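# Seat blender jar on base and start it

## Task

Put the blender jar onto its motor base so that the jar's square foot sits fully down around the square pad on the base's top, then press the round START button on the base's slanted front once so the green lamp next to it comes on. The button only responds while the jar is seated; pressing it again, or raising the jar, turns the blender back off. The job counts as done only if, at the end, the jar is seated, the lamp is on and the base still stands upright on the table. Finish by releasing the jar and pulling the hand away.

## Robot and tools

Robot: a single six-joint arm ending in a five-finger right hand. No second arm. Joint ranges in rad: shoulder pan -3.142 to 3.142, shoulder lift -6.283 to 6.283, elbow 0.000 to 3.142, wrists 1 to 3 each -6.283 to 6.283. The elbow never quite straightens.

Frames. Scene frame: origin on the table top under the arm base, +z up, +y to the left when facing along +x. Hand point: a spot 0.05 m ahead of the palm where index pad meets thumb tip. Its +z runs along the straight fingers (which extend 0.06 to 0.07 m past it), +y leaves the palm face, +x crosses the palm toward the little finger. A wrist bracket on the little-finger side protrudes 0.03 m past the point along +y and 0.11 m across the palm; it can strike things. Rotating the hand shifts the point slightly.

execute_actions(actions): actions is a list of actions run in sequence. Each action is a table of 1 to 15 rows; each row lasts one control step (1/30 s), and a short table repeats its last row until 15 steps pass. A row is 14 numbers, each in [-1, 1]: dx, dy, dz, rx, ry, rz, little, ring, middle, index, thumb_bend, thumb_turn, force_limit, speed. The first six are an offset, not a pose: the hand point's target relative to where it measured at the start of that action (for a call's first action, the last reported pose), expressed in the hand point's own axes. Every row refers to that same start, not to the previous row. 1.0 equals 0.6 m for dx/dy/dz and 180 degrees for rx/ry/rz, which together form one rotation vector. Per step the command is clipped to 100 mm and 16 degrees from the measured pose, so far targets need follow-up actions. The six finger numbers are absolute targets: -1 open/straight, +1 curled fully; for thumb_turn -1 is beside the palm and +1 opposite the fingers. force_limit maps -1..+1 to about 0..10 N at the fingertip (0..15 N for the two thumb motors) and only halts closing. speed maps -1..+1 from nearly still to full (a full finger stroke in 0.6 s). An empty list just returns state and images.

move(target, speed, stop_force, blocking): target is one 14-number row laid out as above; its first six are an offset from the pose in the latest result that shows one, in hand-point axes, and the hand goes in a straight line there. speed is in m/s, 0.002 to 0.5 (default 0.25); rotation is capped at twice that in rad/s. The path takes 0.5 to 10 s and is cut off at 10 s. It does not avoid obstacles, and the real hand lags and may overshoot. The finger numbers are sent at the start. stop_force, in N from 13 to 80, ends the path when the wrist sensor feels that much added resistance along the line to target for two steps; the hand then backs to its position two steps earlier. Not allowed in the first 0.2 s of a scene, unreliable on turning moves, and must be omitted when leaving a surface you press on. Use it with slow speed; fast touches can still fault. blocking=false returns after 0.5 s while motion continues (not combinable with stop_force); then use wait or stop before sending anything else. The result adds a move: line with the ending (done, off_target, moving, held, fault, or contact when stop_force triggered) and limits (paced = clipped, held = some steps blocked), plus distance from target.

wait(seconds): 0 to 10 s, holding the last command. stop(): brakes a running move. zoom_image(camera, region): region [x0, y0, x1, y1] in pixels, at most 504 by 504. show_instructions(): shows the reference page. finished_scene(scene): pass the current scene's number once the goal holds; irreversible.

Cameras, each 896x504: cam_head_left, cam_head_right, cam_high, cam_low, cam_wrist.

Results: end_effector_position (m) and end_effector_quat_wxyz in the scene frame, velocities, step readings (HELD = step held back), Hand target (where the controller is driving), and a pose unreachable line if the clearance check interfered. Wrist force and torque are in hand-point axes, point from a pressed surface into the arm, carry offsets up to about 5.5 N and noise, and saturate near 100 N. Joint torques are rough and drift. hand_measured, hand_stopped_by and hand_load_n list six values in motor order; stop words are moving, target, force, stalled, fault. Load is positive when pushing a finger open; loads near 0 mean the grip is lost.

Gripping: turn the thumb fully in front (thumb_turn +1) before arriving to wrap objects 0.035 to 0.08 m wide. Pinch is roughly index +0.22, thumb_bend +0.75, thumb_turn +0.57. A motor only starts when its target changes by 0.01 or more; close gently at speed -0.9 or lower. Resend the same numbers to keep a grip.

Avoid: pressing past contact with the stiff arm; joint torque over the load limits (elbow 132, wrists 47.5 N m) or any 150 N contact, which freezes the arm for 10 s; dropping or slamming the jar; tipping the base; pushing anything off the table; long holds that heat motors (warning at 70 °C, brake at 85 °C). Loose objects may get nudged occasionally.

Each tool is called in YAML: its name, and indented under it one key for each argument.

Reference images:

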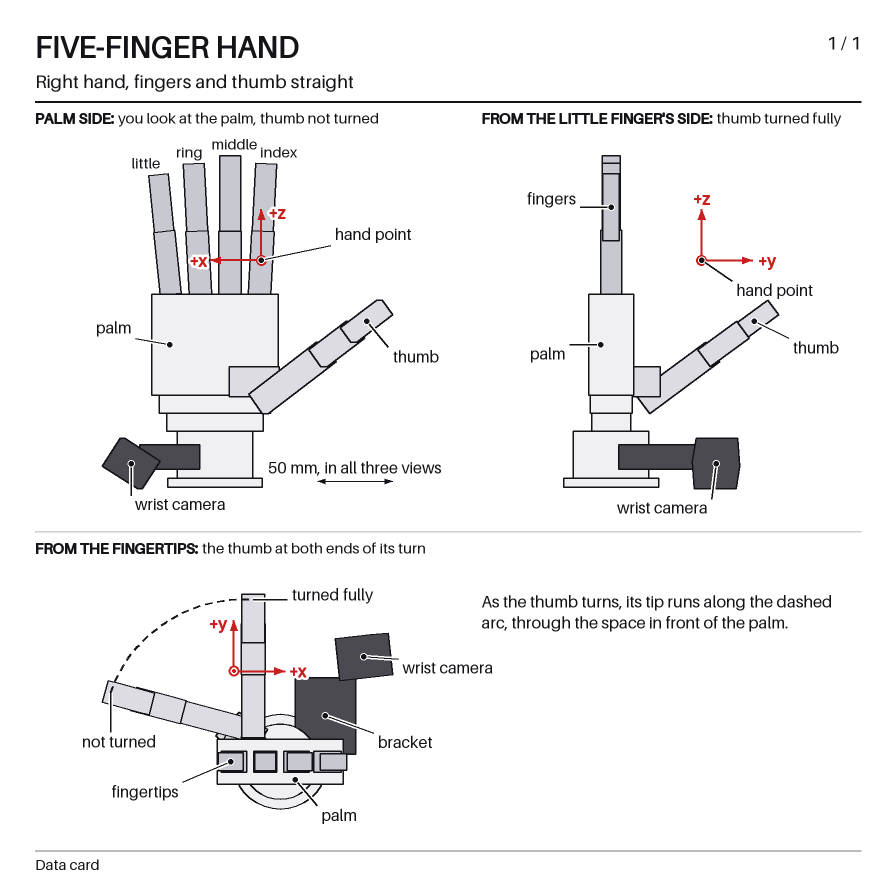

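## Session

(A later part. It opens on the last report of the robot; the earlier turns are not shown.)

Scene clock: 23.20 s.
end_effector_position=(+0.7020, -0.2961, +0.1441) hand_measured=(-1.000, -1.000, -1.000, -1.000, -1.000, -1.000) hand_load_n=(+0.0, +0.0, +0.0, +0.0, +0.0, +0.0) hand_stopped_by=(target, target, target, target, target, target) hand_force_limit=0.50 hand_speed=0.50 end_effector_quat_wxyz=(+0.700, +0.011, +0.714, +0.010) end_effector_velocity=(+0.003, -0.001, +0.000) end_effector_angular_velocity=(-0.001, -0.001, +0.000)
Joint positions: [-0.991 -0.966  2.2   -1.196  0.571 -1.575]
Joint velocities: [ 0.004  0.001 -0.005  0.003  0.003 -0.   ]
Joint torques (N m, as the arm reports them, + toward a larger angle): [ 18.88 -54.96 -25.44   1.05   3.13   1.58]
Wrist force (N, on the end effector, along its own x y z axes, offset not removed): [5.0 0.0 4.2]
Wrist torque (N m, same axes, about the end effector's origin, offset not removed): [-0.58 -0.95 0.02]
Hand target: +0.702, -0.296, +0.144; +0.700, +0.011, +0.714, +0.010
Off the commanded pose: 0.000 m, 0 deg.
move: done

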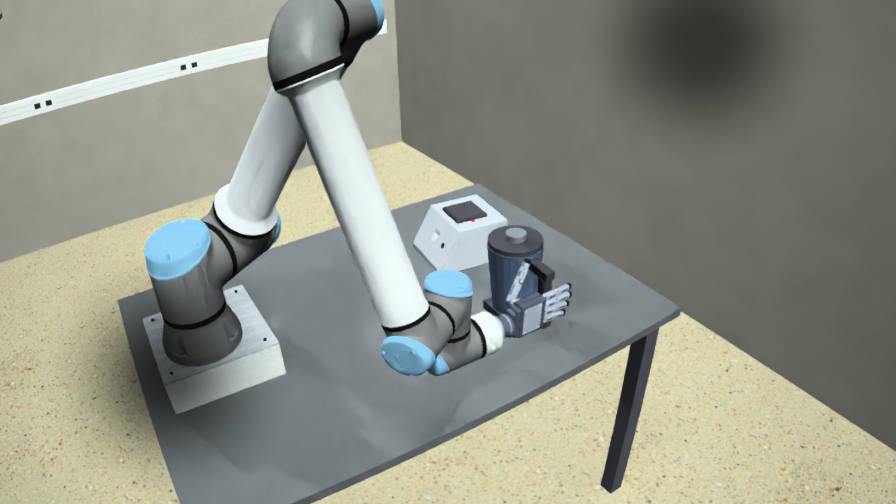

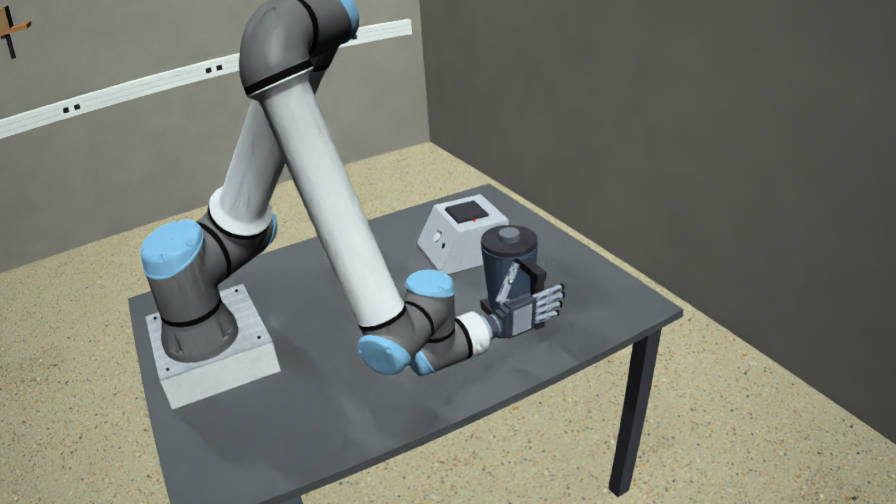

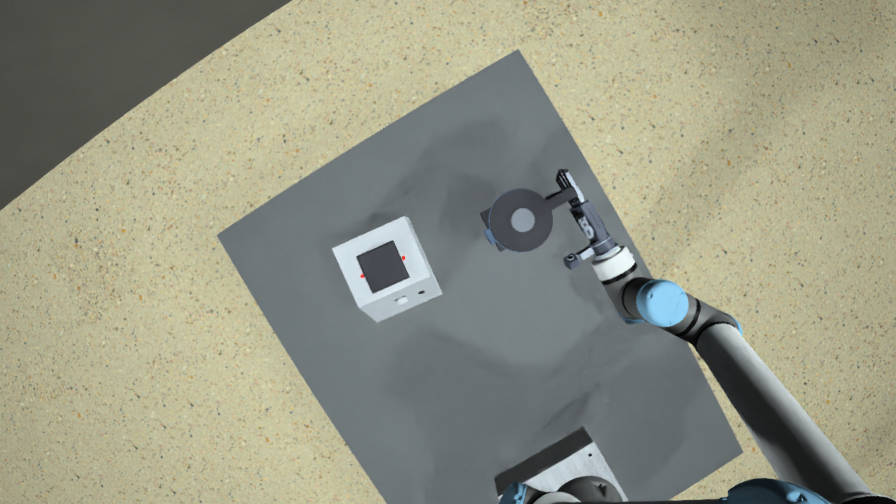

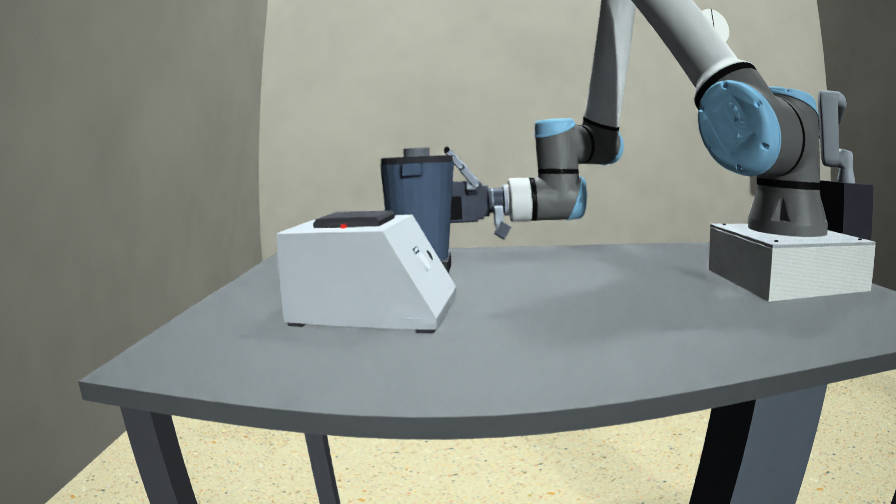

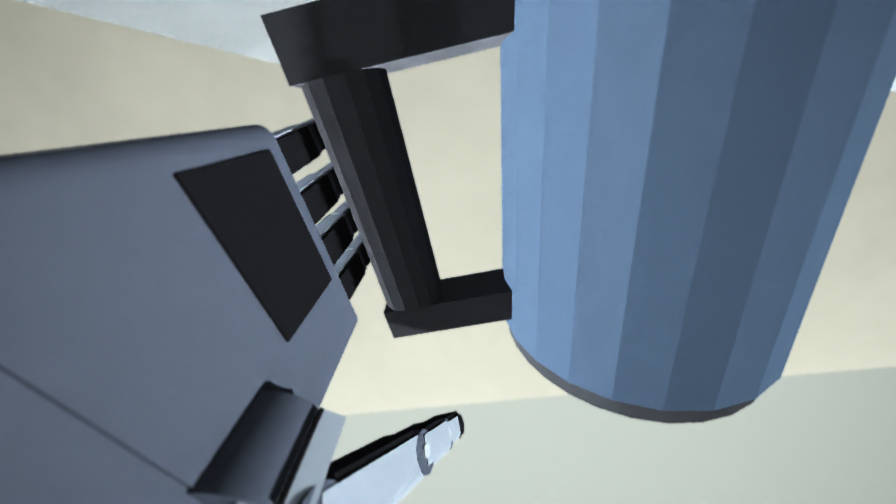

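move:
  target: [0,0.012,0,0,0,0,1,1,1,1,-1,-1,0.8,-0.3]
  speed: 0.03

move:
  target: [-0.25,0,0,0,0,0,1,1,1,1,-1,-1,0.8,-0.3]
  speed: 0.1

Scene clock: 25.93 s.
end_effector_position=(+0.7020, -0.2889, +0.1444) hand_measured=(+0.878, +0.858, +0.858, +0.856, -1.000, -1.000) hand_load_n=(+12.0, +8.5, +8.5, +8.5, +1.5, +0.5) hand_stopped_by=(force, force, force, force, target, target) hand_force_limit=0.80 hand_speed=-0.30 end_effector_quat_wxyz=(+0.700, +0.011, +0.714, +0.010) end_effector_velocity=(-0.000, +0.000, +0.000) end_effector_angular_velocity=(+0.001, +0.000, -0.001)
Joint positions: [-0.984 -0.97   2.209 -1.202  0.579 -1.574]
Joint velocities: [-0.    -0.001  0.001  0.     0.     0.001]
Joint torques (N m, as the arm reports them, + toward a larger angle): [ 13.97 -71.23  -7.15   2.17   1.47   0.23]
Wrist force (N, on the end effector, along its own x y z axes, offset not removed): [9.9 -0.7 4.2]
Wrist torque (N m, same axes, about the end effector's origin, offset not removed): [-0.56 -1.16 -0.81]
Hand target: +0.702, -0.289, +0.144; +0.700, +0.011, +0.714, +0.010
Off the commanded pose: 0.000 m, 0 deg.
move: done

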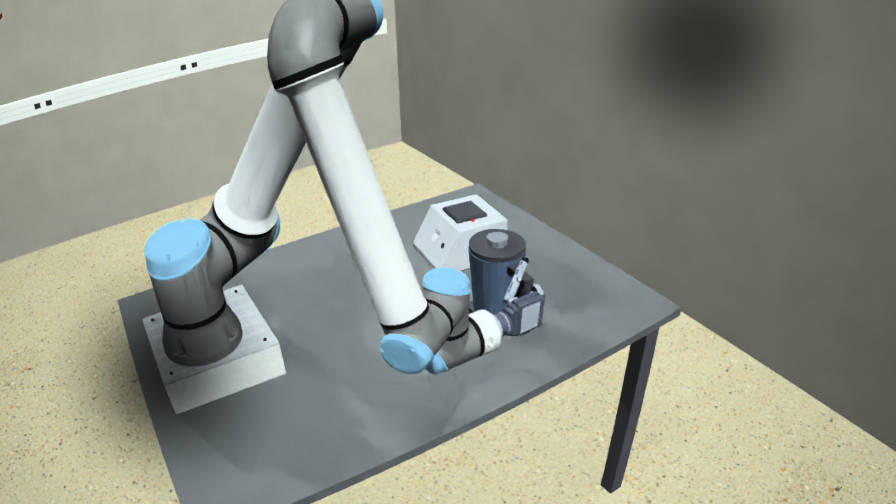

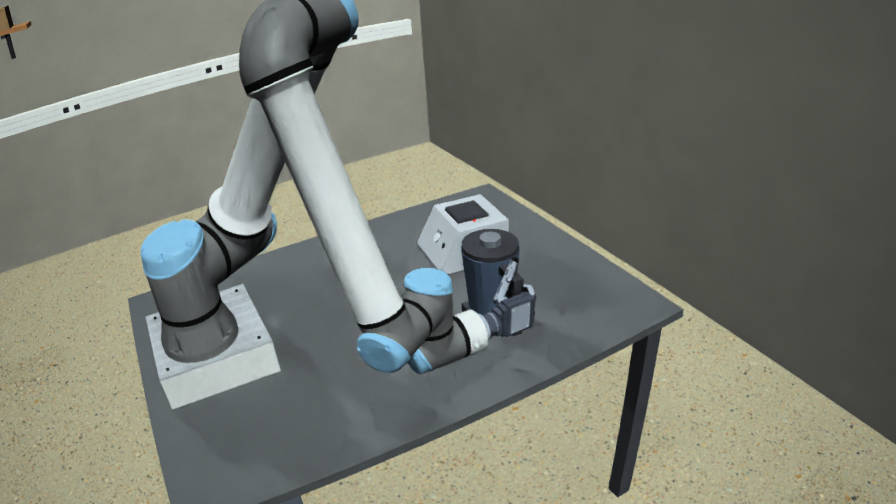

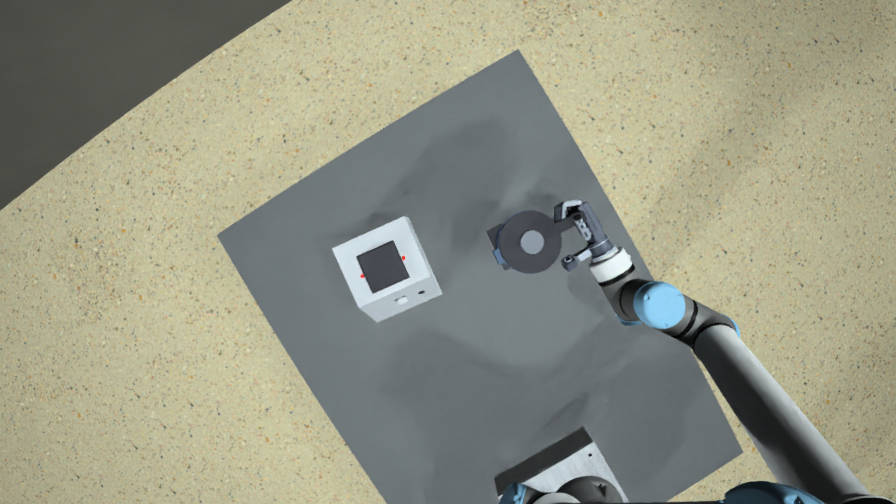

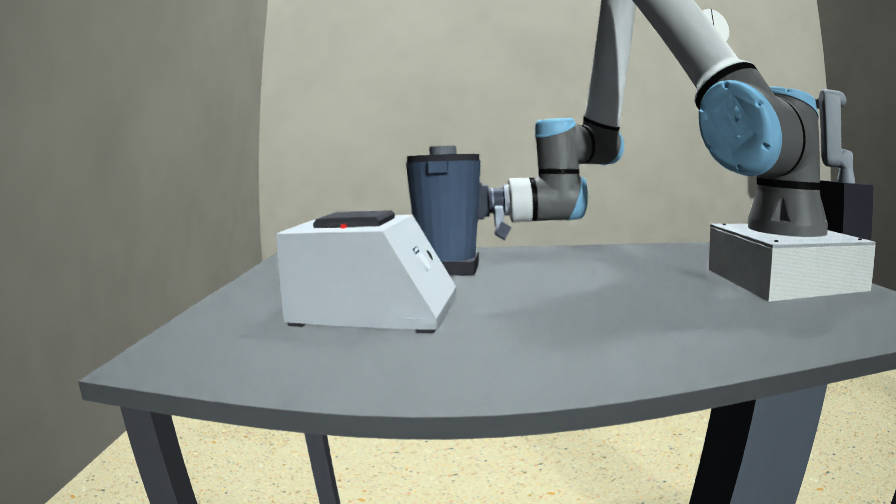

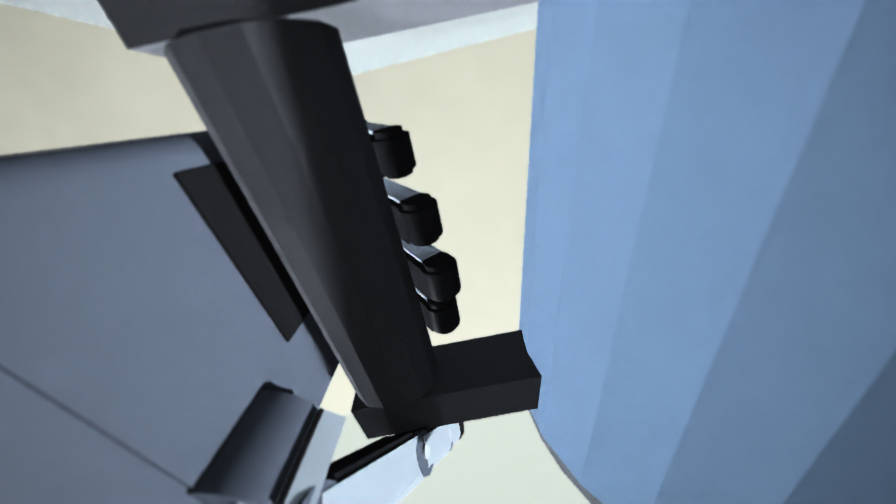

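Scene clock: 27.93 s.
end_effector_position=(+0.7052, -0.2934, +0.2940) hand_measured=(+0.878, +0.858, +0.858, +0.856, -1.000, -1.000) hand_load_n=(+12.0, +8.5, +9.0, +9.0, +1.5, +0.5) hand_stopped_by=(force, force, force, force, target, target) hand_force_limit=0.80 hand_speed=-0.30 end_effector_quat_wxyz=(+0.700, +0.011, +0.714, +0.010) end_effector_velocity=(-0.000, -0.000, +0.003) end_effector_angular_velocity=(+0.001, +0.001, +0.000)
Joint positions: [-0.983 -1.232  2.178 -0.909  0.579 -1.574]
Joint velocities: [-0.001 -0.004 -0.002  0.008 -0.002 -0.001]
Joint torques (N m, as the arm reports them, + toward a larger angle): [-16.14 -77.88 -38.25   0.85  -4.01  -1.6 ]
Wrist force (N, on the end effector, along its own x y z axes, offset not removed): [15.8 -0.3 3.6]
Wrist torque (N m, same axes, about the end effector's origin, offset not removed): [-0.42 -1.24 -0.87]
Hand target: +0.705, -0.293, +0.294; +0.700, +0.011, +0.714, +0.010
Off the commanded pose: 0.000 m, 0 deg.
move: done

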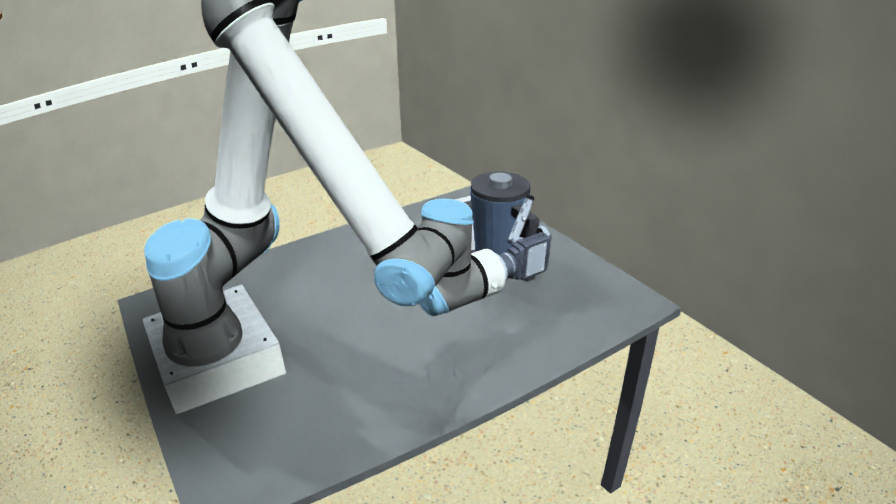

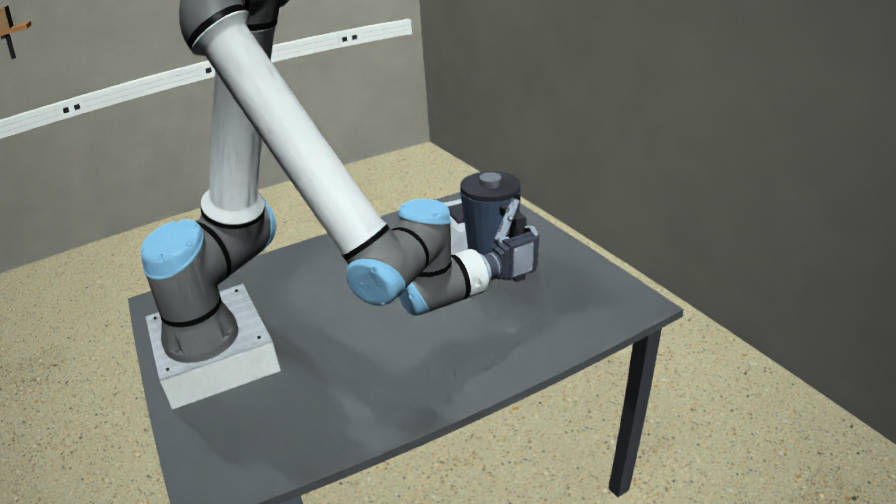

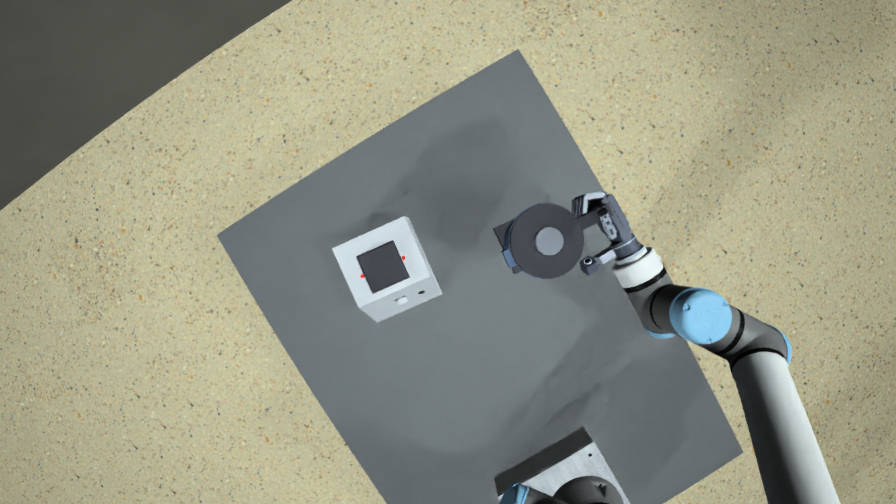

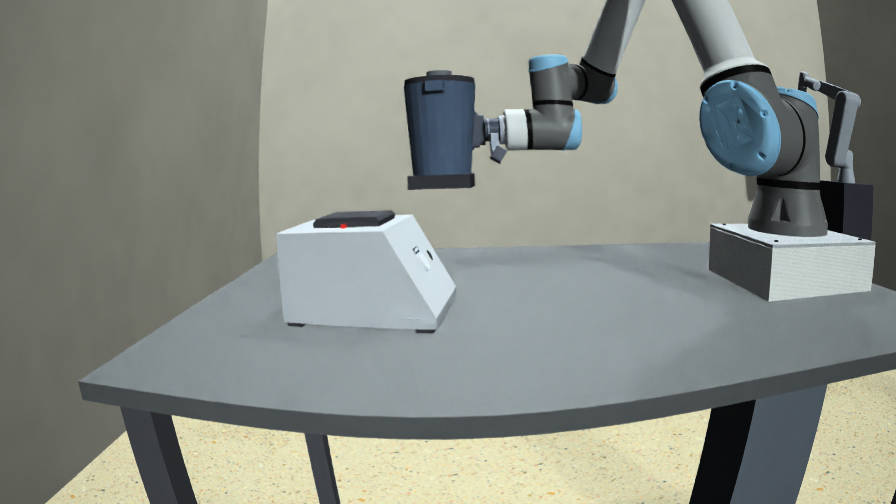

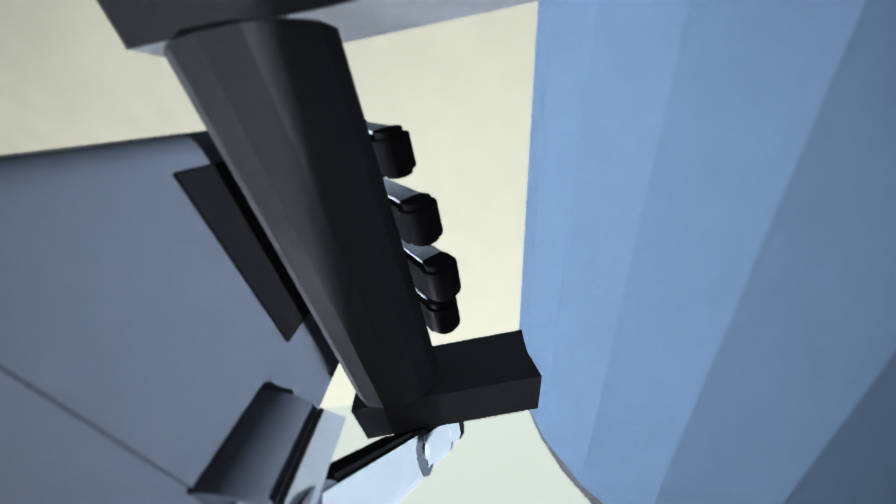

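move:
  target: [-0.04,0.40,0.11,0,0,0,1,1,1,1,-1,-1,0.8,-0.3]
  speed: 0.15

Scene clock: 33.00 s.
end_effector_position=(+0.7720, -0.0544, +0.3245) hand_measured=(+0.878, +0.858, +0.858, +0.856, -1.000, -1.000) hand_load_n=(+12.0, +8.5, +9.0, +9.0, +1.5, +0.5) hand_stopped_by=(force, force, force, force, target, target) hand_force_limit=0.80 hand_speed=-0.30 end_effector_quat_wxyz=(+0.700, +0.011, +0.714, +0.010) end_effector_velocity=(+0.002, +0.001, +0.002) end_effector_angular_velocity=(-0.002, -0.003, -0.001)
Joint positions: [-0.554 -1.341  2.254 -0.891  1.008 -1.554]
Joint velocities: [ 0.005 -0.001 -0.003  0.001  0.005 -0.   ]
Joint torques (N m, as the arm reports them, + toward a larger angle): [ 19.68 -54.07 -40.91  -0.77   3.56   3.85]
Wrist force (N, on the end effector, along its own x y z axes, offset not removed): [16.5 -1.7 3.5]
Wrist torque (N m, same axes, about the end effector's origin, offset not removed): [-0.60 -1.32 -0.85]
Hand target: +0.772, -0.054, +0.324; +0.700, +0.011, +0.714, +0.010
Off the commanded pose: 0.001 m, 0 deg.
move: done

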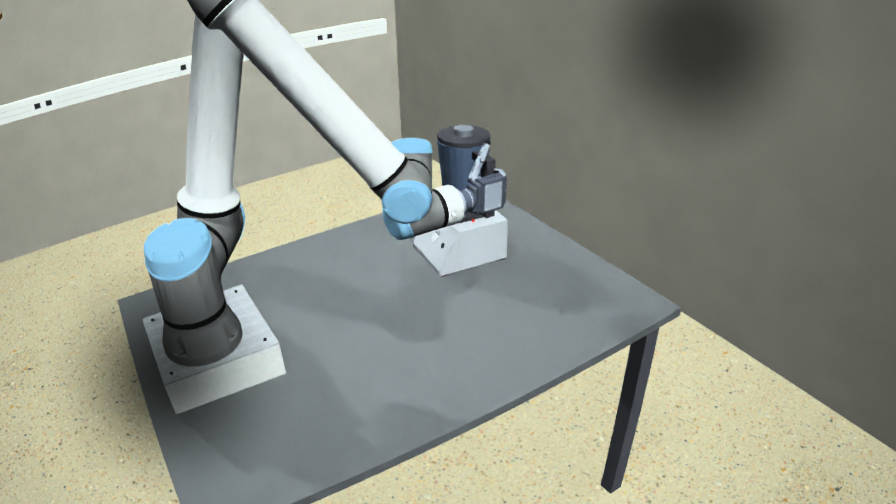

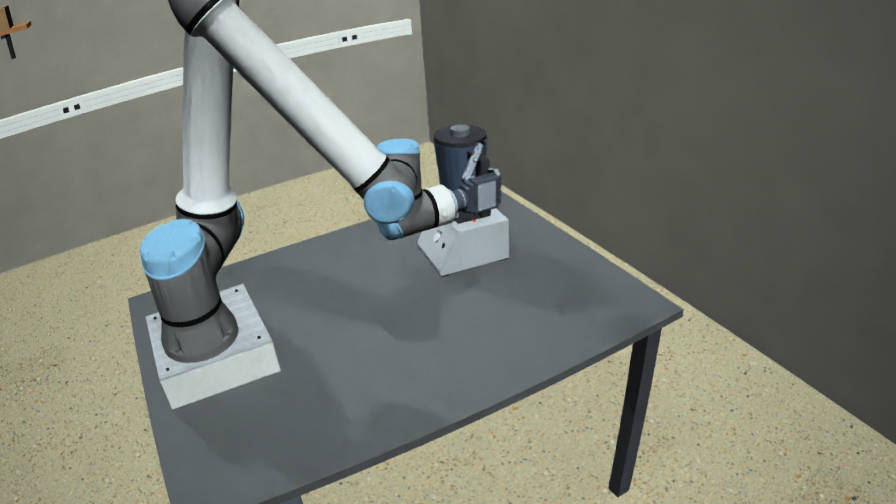

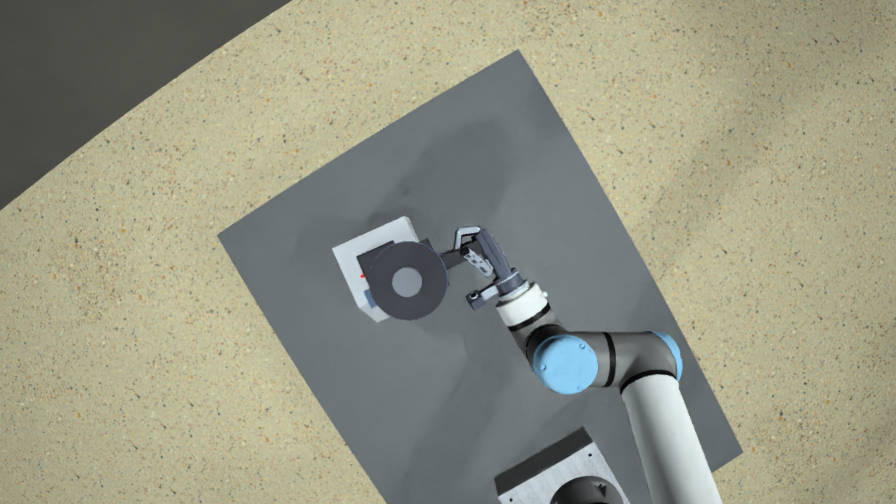

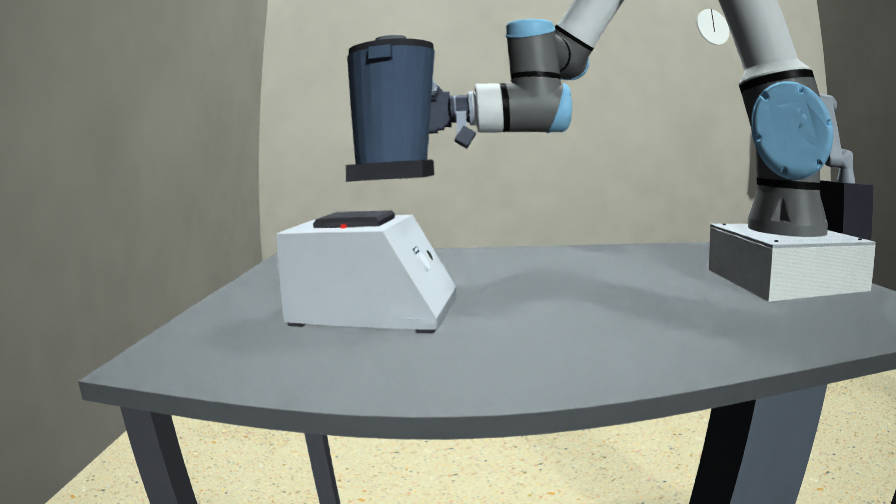

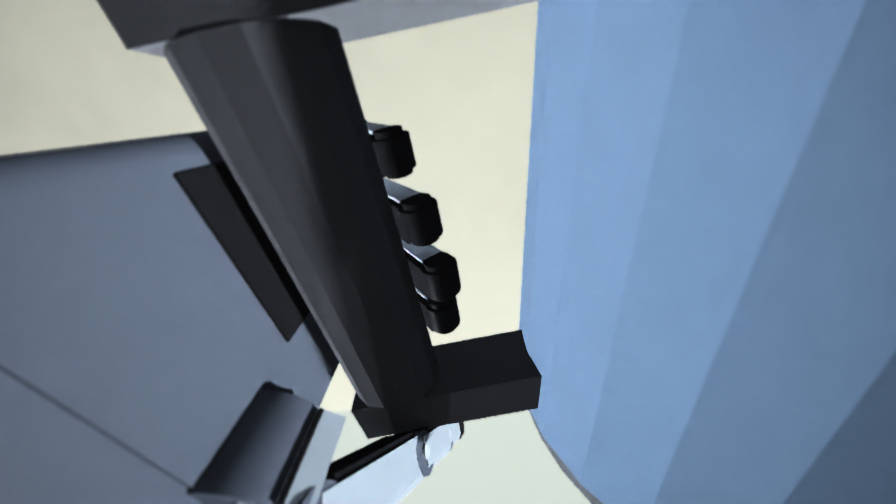

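move:
  target: [0.045,0,0.03,0,0,0,1,1,1,1,-1,-1,0.8,-0.3]
  speed: 0.05

zoom_image:
  camera: "cam_high"
  region: [300,180,520,340]

zoom_image:
  camera: "cam_low"
  region: [260,130,500,270]

Scene clock: 35.73 s.
end_effector_position=(+0.7893, -0.0536, +0.2973) hand_measured=(+0.878, +0.858, +0.858, +0.856, -1.000, -1.000) hand_load_n=(+12.0, +8.5, +9.0, +9.0, +1.5, +0.5) hand_stopped_by=(force, force, force, force, target, target) hand_force_limit=0.80 hand_speed=-0.30 end_effector_quat_wxyz=(+0.700, +0.011, +0.714, +0.010) end_effector_velocity=(+0.001, -0.000, -0.001) end_effector_angular_velocity=(-0.000, -0.001, -0.000)
Joint positions: [-0.534 -1.273  2.234 -0.939  1.028 -1.554]
Joint velocities: [ 0.001  0.004 -0.002 -0.003  0.001  0.   ]
Joint torques (N m, as the arm reports them, + toward a larger angle): [ 16.1  -44.98 -41.41  -4.97   3.61   4.21]
Wrist force (N, on the end effector, along its own x y z axes, offset not removed): [16.8 -0.2 5.5]
Wrist torque (N m, same axes, about the end effector's origin, offset not removed): [-0.47 -1.44 -0.87]
Hand target: +0.789, -0.054, +0.297; +0.700, +0.011, +0.714, +0.010
Off the commanded pose: 0.000 m, 0 deg.
move: done

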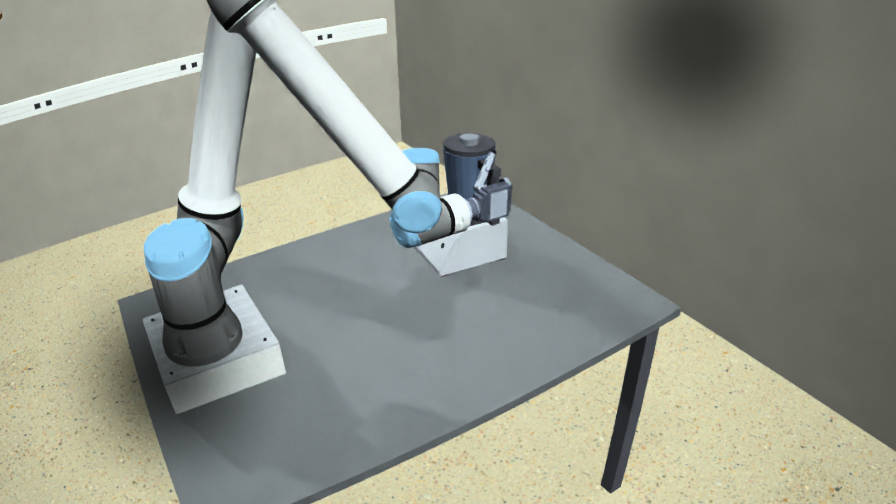

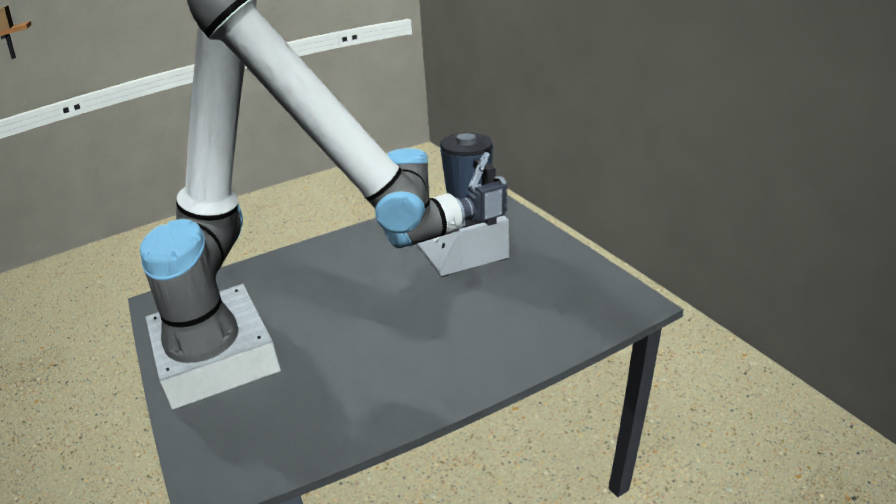

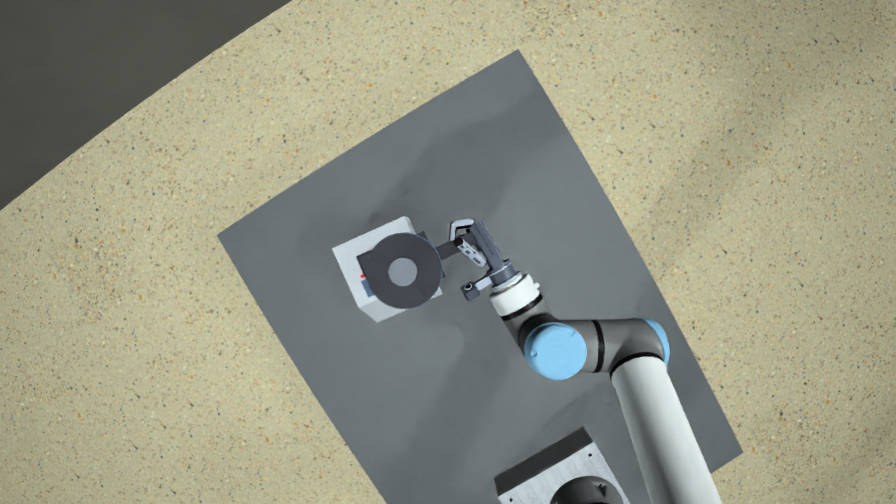

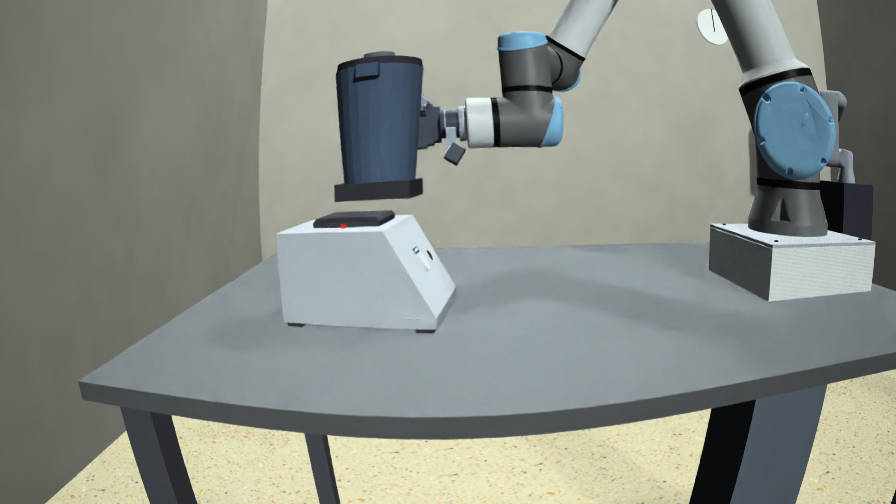

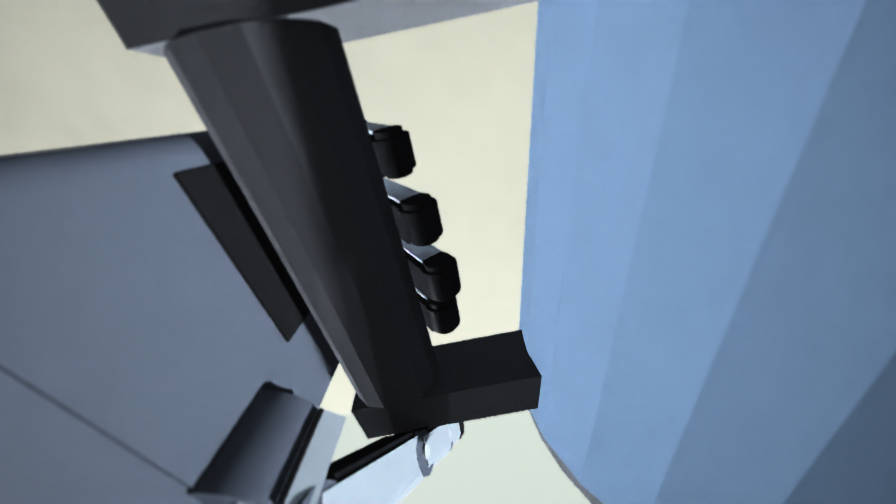

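Region (300, 180, 520, 340) of cam_high's 896x504 image, scaled by 2.291, with more detail than that image has; it fills the top 367 rows of this view, and the rest is white.

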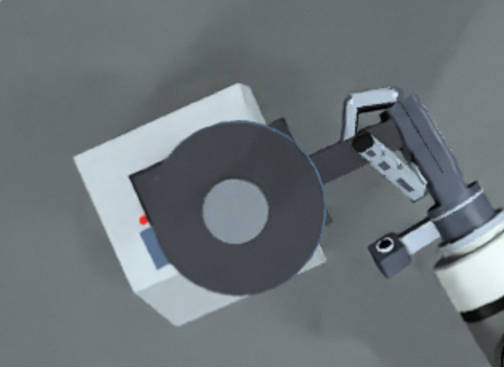

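Region (260, 130, 500, 270) of cam_low's 896x504 image, scaled by 2.100, with more detail than that image has; it fills the top 294 rows of this view, and the rest is white.

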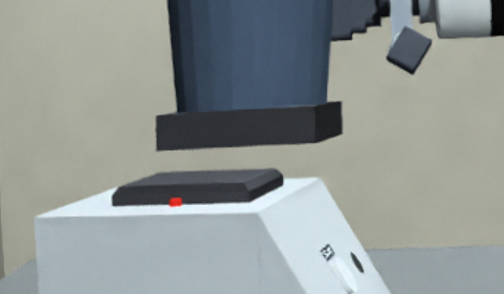

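move:
  target: [0.015,0.025,0.03,0,0,0,1,1,1,1,-1,-1,0.8,-0.3]
  speed: 0.04

zoom_image:
  camera: "cam_high"
  region: [300,180,520,340]

zoom_image:
  camera: "cam_low"
  region: [260,130,500,270]

Scene clock: 39.77 s.
end_effector_position=(+0.8070, -0.0385, +0.2886) hand_measured=(+0.878, +0.858, +0.858, +0.856, -1.000, -1.000) hand_load_n=(+12.0, +8.5, +9.0, +9.0, +1.5, +0.5) hand_stopped_by=(force, force, force, force, target, target) hand_force_limit=0.80 hand_speed=-0.30 end_effector_quat_wxyz=(+0.700, +0.011, +0.714, +0.010) end_effector_velocity=(+0.002, +0.001, -0.000) end_effector_angular_velocity=(+0.001, -0.000, +0.000)
Joint positions: [-0.492 -1.24   2.21  -0.948  1.071 -1.553]
Joint velocities: [ 0.004  0.002 -0.002 -0.001  0.004  0.001]
Joint torques (N m, as the arm reports them, + toward a larger angle): [ 17.29 -51.3  -38.26  -5.93   3.31   4.03]
Wrist force (N, on the end effector, along its own x y z axes, offset not removed): [15.9 0.4 3.6]
Wrist torque (N m, same axes, about the end effector's origin, offset not removed): [-0.41 -1.27 -0.82]
Hand target: +0.807, -0.038, +0.288; +0.700, +0.011, +0.714, +0.010
Off the commanded pose: 0.000 m, 0 deg.
move: done

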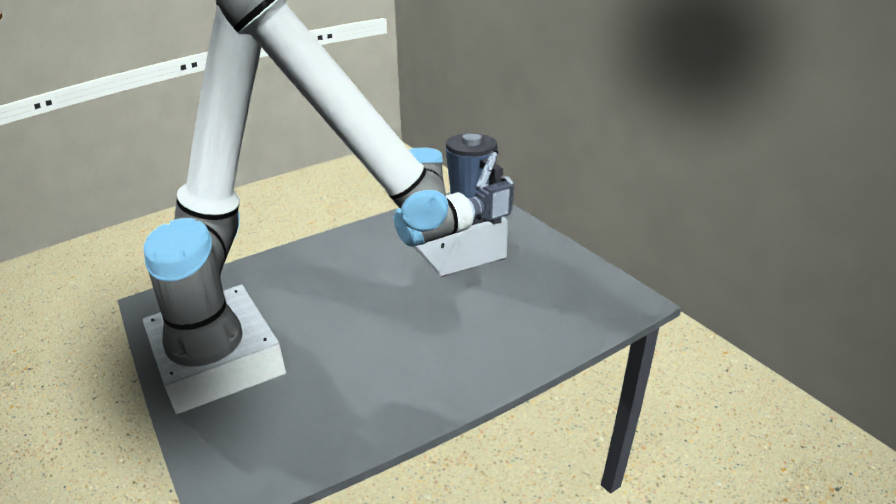

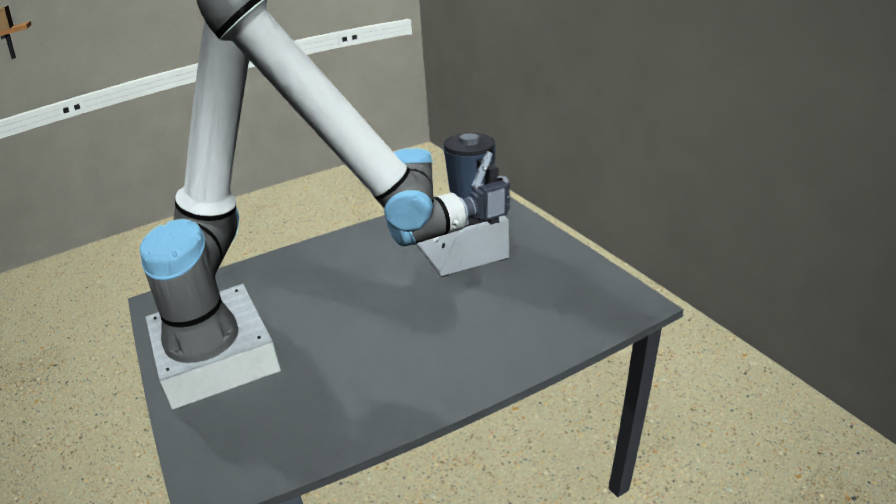

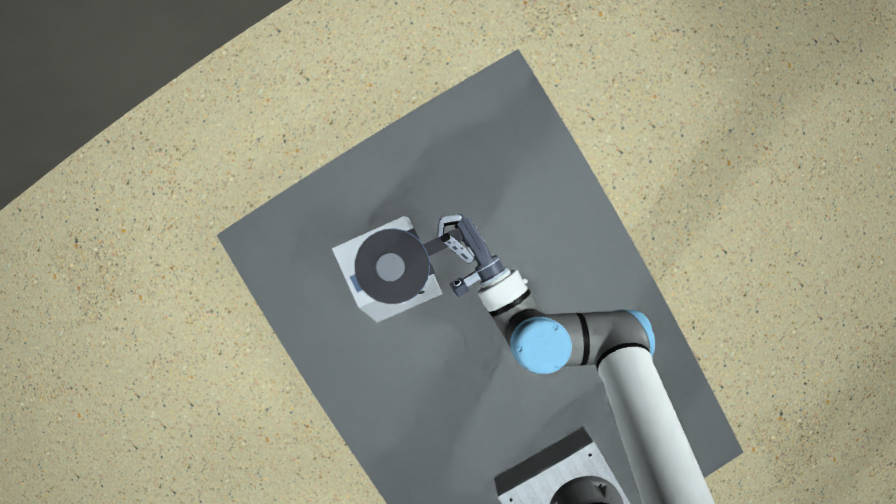

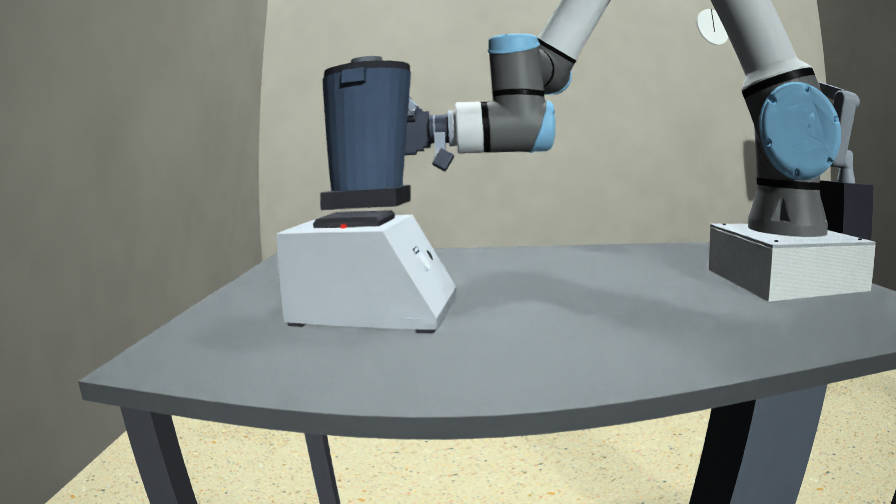

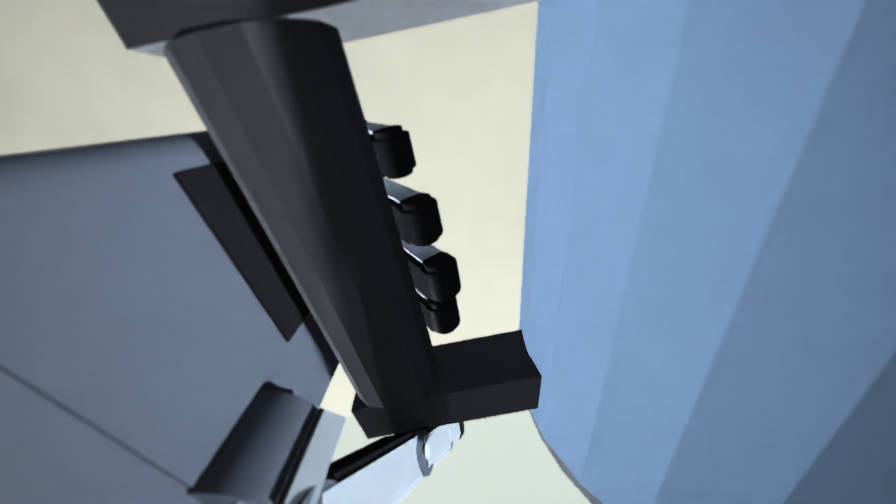

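Region (300, 180, 520, 340) of cam_high's 896x504 image, scaled by 2.291, with more detail than that image has; it fills the top 367 rows of this view, and the rest is white.

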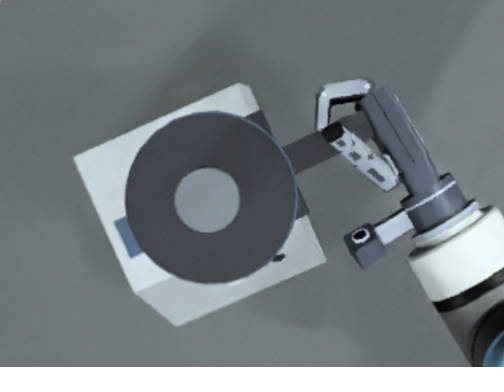

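Region (260, 130, 500, 270) of cam_low's 896x504 image, scaled by 2.100, with more detail than that image has; it fills the top 294 rows of this view, and the rest is white.

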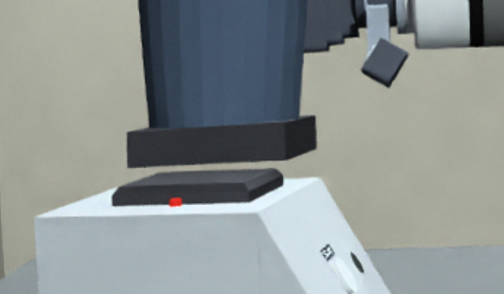

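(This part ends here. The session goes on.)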